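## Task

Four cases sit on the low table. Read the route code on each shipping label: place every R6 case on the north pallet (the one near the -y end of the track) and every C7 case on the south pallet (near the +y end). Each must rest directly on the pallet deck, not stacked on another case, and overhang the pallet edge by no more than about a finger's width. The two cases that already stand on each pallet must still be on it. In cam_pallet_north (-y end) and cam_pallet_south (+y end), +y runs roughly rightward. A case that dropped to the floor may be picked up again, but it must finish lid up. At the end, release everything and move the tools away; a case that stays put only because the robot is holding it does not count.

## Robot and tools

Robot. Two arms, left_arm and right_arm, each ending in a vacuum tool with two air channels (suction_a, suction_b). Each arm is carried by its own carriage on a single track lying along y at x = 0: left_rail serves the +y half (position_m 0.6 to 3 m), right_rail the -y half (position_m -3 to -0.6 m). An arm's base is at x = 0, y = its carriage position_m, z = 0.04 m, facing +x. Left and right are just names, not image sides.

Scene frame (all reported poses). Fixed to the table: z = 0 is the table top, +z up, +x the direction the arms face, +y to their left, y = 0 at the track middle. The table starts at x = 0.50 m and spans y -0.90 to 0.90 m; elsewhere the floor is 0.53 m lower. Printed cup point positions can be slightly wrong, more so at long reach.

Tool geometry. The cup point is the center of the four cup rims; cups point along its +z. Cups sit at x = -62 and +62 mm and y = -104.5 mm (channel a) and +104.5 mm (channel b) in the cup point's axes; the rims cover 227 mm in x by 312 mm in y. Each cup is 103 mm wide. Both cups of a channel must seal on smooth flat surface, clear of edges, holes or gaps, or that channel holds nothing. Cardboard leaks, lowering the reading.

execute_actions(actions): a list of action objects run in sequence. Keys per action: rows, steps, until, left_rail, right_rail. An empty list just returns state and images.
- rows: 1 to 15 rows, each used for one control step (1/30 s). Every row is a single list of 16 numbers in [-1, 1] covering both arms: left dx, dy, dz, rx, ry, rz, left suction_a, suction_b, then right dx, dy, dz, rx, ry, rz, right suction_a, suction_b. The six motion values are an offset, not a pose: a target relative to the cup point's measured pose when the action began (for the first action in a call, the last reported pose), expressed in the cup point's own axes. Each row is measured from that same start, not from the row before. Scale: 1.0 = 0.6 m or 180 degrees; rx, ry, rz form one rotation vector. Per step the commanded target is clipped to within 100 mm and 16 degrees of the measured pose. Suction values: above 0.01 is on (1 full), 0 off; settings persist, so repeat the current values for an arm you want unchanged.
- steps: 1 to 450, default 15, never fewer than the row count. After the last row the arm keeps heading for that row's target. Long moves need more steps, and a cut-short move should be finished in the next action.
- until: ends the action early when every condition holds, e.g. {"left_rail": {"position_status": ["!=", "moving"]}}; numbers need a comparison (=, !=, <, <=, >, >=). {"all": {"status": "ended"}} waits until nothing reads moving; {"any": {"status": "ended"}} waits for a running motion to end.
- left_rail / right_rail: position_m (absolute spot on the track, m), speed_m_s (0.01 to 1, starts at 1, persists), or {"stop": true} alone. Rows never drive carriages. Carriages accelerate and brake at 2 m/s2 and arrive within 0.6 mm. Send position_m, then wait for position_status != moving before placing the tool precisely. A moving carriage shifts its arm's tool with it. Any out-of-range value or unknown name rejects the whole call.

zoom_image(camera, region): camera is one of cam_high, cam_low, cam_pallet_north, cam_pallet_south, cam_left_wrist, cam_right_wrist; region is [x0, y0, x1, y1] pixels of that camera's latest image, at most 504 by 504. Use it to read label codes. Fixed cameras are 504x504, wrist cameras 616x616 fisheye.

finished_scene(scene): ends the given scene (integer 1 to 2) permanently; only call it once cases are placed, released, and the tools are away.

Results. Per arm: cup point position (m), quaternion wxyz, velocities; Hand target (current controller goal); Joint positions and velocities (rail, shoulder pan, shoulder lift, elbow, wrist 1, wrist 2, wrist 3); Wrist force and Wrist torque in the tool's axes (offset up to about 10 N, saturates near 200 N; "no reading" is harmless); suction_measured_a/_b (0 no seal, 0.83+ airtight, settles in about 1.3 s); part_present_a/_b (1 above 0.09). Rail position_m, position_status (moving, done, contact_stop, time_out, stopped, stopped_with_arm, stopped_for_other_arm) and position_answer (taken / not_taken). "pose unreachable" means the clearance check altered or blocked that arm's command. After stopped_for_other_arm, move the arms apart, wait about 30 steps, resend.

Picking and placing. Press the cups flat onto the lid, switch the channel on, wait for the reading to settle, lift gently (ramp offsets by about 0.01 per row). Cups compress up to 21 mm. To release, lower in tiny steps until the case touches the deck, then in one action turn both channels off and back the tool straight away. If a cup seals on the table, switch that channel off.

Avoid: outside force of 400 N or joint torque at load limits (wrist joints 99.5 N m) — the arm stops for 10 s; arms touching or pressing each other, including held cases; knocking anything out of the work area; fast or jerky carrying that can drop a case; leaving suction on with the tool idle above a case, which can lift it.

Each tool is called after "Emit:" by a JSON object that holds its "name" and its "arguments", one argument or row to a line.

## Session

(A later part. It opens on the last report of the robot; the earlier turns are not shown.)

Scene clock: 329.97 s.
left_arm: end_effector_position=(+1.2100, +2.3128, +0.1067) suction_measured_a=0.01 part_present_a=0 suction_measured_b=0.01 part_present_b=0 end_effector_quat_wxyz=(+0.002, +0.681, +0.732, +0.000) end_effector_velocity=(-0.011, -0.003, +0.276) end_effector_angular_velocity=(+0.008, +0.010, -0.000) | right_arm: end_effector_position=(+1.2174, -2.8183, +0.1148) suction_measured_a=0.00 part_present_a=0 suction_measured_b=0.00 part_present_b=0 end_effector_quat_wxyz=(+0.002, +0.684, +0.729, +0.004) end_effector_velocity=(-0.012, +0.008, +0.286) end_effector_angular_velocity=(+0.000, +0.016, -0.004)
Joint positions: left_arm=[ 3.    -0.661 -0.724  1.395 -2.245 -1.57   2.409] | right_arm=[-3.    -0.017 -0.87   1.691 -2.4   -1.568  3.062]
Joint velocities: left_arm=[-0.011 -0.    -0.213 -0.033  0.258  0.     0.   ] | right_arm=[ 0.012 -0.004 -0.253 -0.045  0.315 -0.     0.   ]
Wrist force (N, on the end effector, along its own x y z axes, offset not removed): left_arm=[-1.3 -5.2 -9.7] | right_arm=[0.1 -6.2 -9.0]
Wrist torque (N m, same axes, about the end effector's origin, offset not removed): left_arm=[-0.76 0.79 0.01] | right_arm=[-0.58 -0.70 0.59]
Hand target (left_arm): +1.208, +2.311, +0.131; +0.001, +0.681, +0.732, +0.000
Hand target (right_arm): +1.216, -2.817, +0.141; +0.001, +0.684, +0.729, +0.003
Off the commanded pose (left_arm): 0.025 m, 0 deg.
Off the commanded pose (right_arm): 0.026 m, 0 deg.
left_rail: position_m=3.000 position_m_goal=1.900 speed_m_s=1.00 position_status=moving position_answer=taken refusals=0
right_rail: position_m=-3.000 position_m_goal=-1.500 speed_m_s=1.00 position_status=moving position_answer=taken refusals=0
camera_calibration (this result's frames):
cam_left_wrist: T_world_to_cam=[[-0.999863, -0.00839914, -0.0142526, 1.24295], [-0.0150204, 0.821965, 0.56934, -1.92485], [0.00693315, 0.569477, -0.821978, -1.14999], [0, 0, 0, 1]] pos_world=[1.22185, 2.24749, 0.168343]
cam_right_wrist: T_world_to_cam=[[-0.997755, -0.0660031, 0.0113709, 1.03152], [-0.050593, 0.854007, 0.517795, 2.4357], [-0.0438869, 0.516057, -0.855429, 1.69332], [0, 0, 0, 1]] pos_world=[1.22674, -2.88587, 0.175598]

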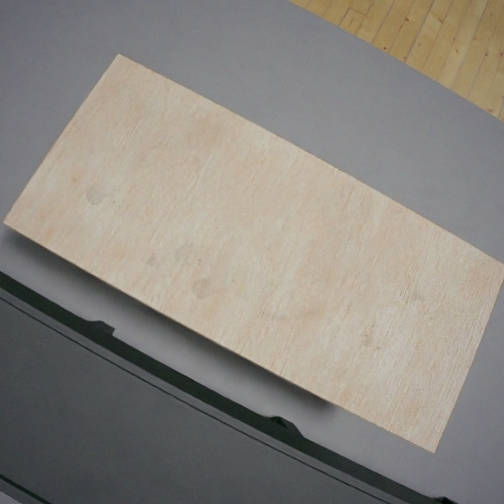

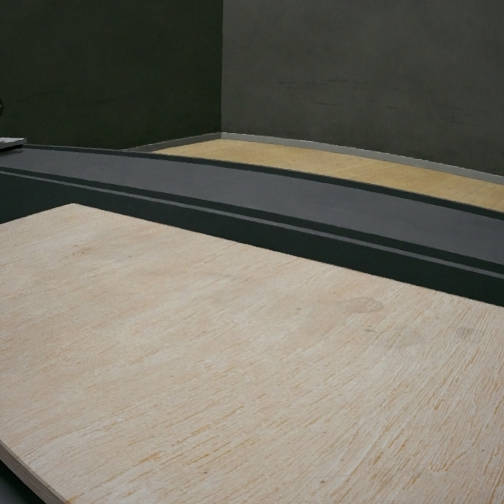

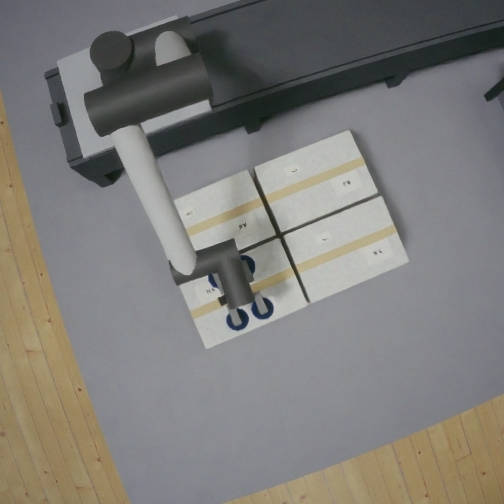

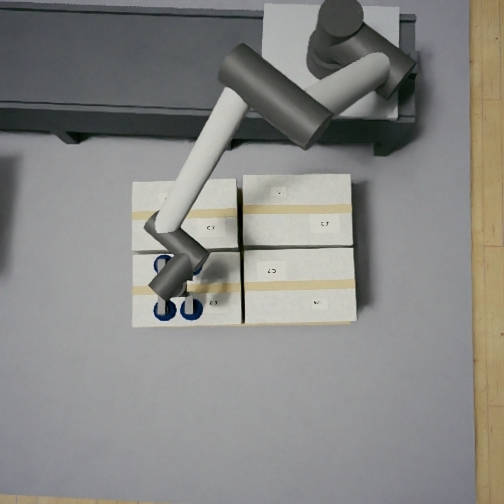

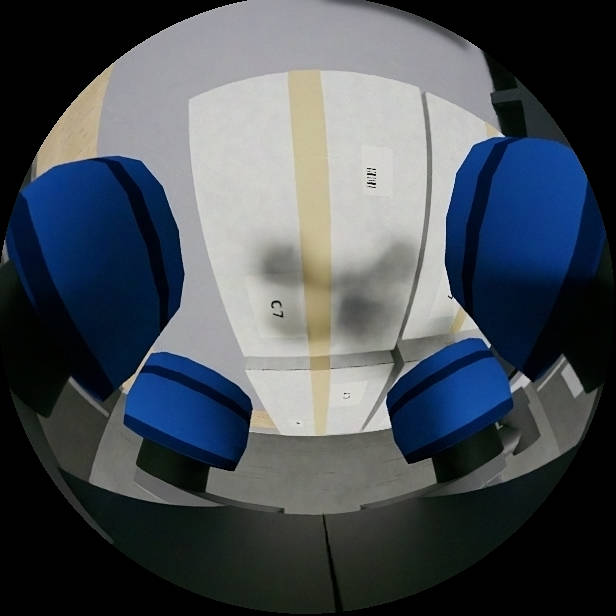

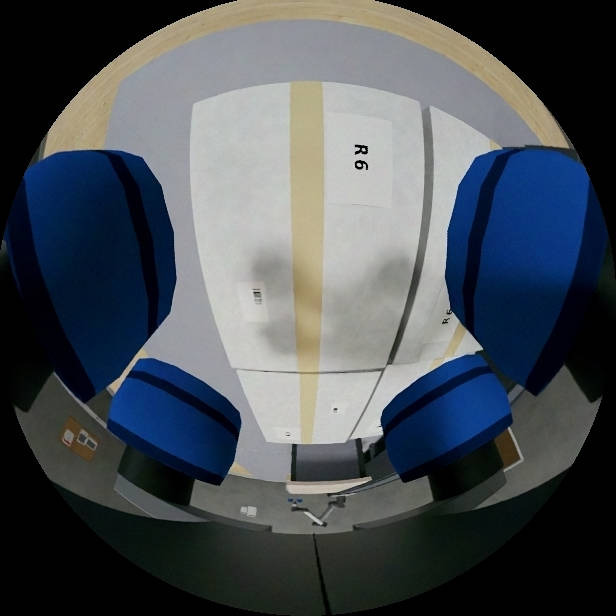

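Emit:
{"name": "zoom_image", "arguments": {
  "camera": "cam_pallet_south",
  "region": [100,150,380,350]
}}

Emit:
{"name": "execute_actions", "arguments": {
  "actions": []
}}

Region (100, 150, 380, 350) of cam_pallet_south's 504x504 image, scaled by 1.800, with more detail than that image has; it fills the top 360 rows of this view, and the rest is white.

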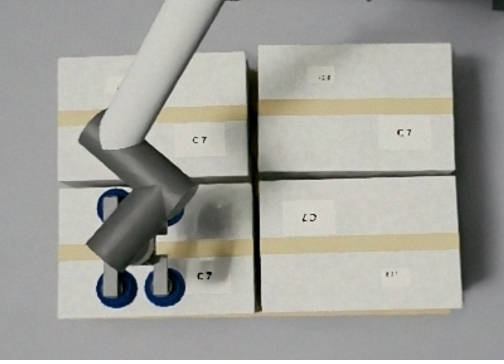

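Scene clock: 332.47 s.
left_arm: end_effector_position=(+1.2085, +1.2133, +0.1315) suction_measured_a=0.01 part_present_a=0 suction_measured_b=0.01 part_present_b=0 end_effector_quat_wxyz=(+0.001, +0.681, +0.732, +0.000) end_effector_velocity=(-0.000, -0.000, -0.000) end_effector_angular_velocity=(+0.000, +0.000, -0.000) | right_arm: end_effector_position=(+1.2160, -1.3188, +0.1407) suction_measured_a=0.00 part_present_a=0 suction_measured_b=0.00 part_present_b=0 end_effector_quat_wxyz=(+0.001, +0.684, +0.729, +0.003) end_effector_velocity=(-0.000, -0.000, +0.000) end_effector_angular_velocity=(-0.000, -0.000, +0.000)
Joint positions: left_arm=[ 1.9   -0.662 -0.743  1.392 -2.221 -1.57   2.408] | right_arm=[-1.5   -0.017 -0.893  1.686 -2.37  -1.568  3.061]
Joint velocities: left_arm=[ 0. -0. -0.  0. -0. -0. -0.] | right_arm=[-0.  0. -0.  0. -0. -0. -0.]
Wrist force (N, on the end effector, along its own x y z axes, offset not removed): left_arm=[-3.7 -5.6 -0.1] | right_arm=[0.3 -8.9 -2.5]
Wrist torque (N m, same axes, about the end effector's origin, offset not removed): left_arm=[-0.88 0.99 0.01] | right_arm=[-1.00 -0.62 0.56]
Hand target (left_arm): +1.208, +1.213, +0.131; +0.001, +0.681, +0.732, +0.000
Hand target (right_arm): +1.216, -1.319, +0.141; +0.001, +0.684, +0.729, +0.003
Off the commanded pose (left_arm): 0.001 m, 0 deg.
Off the commanded pose (right_arm): 0.001 m, 0 deg.
left_rail: position_m=1.900 position_m_goal=1.900 speed_m_s=1.00 position_status=done position_answer=taken refusals=0
right_rail: position_m=-1.500 position_m_goal=-1.500 speed_m_s=1.00 position_status=done position_answer=taken refusals=0
camera_calibration (this result's frames):
cam_left_wrist: T_world_to_cam=[[-0.999884, -0.00845664, -0.012707, 1.2324], [-0.0141945, 0.821263, 0.570374, -1.03555], [0.00561234, 0.570487, -0.821287, -0.503191], [0, 0, 0, 1]] pos_world=[1.22038, 1.14795, 0.193049]
cam_right_wrist: T_world_to_cam=[[-0.997722, -0.065996, 0.0139715, 1.12834], [-0.0492336, 0.853968, 0.51799, 1.13981], [-0.0461165, 0.516122, -0.855272, 0.944348], [0, 0, 0, 1]] pos_world=[1.22544, -1.3863, 0.201499]

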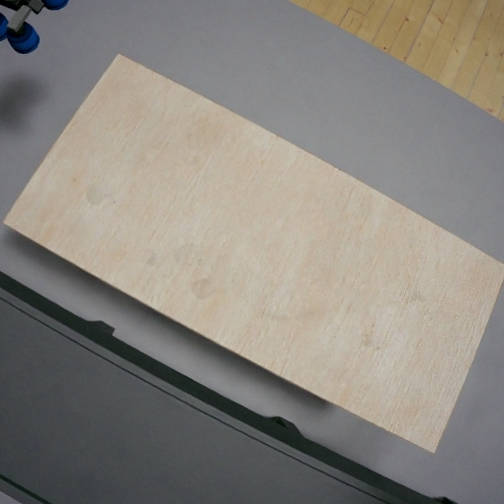

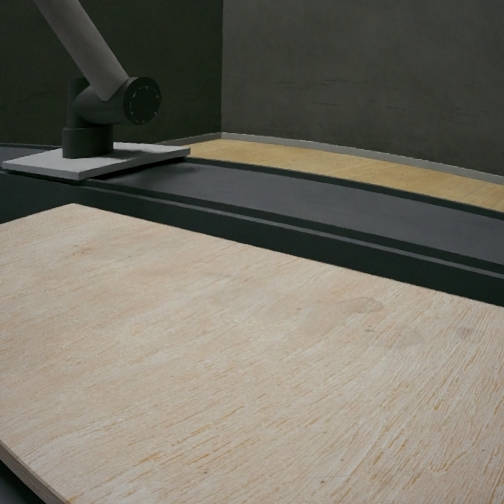

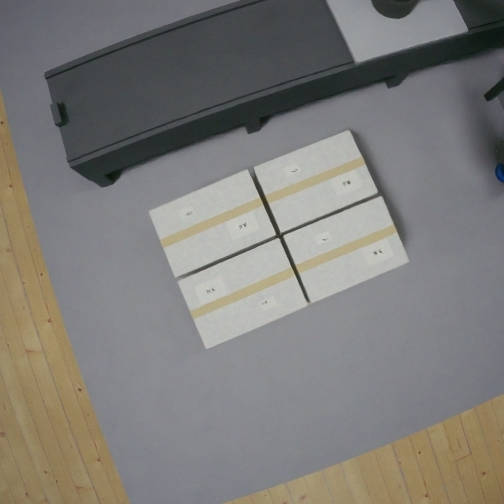

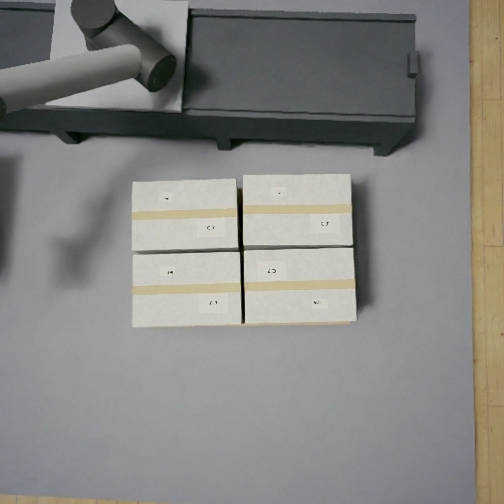

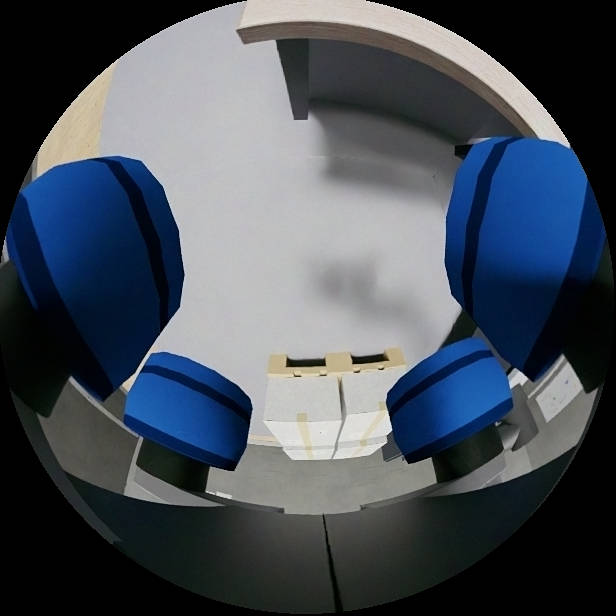

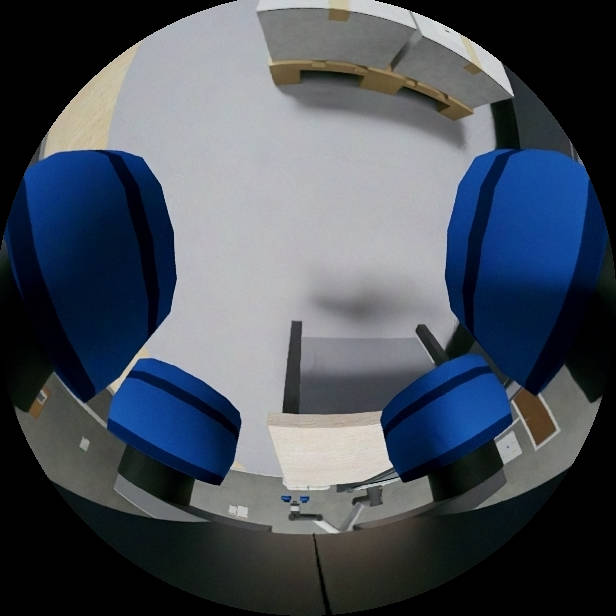

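Emit:
{"name": "finished_scene", "arguments": {
  "scene": 2
}}

The scene is finished: the task was done.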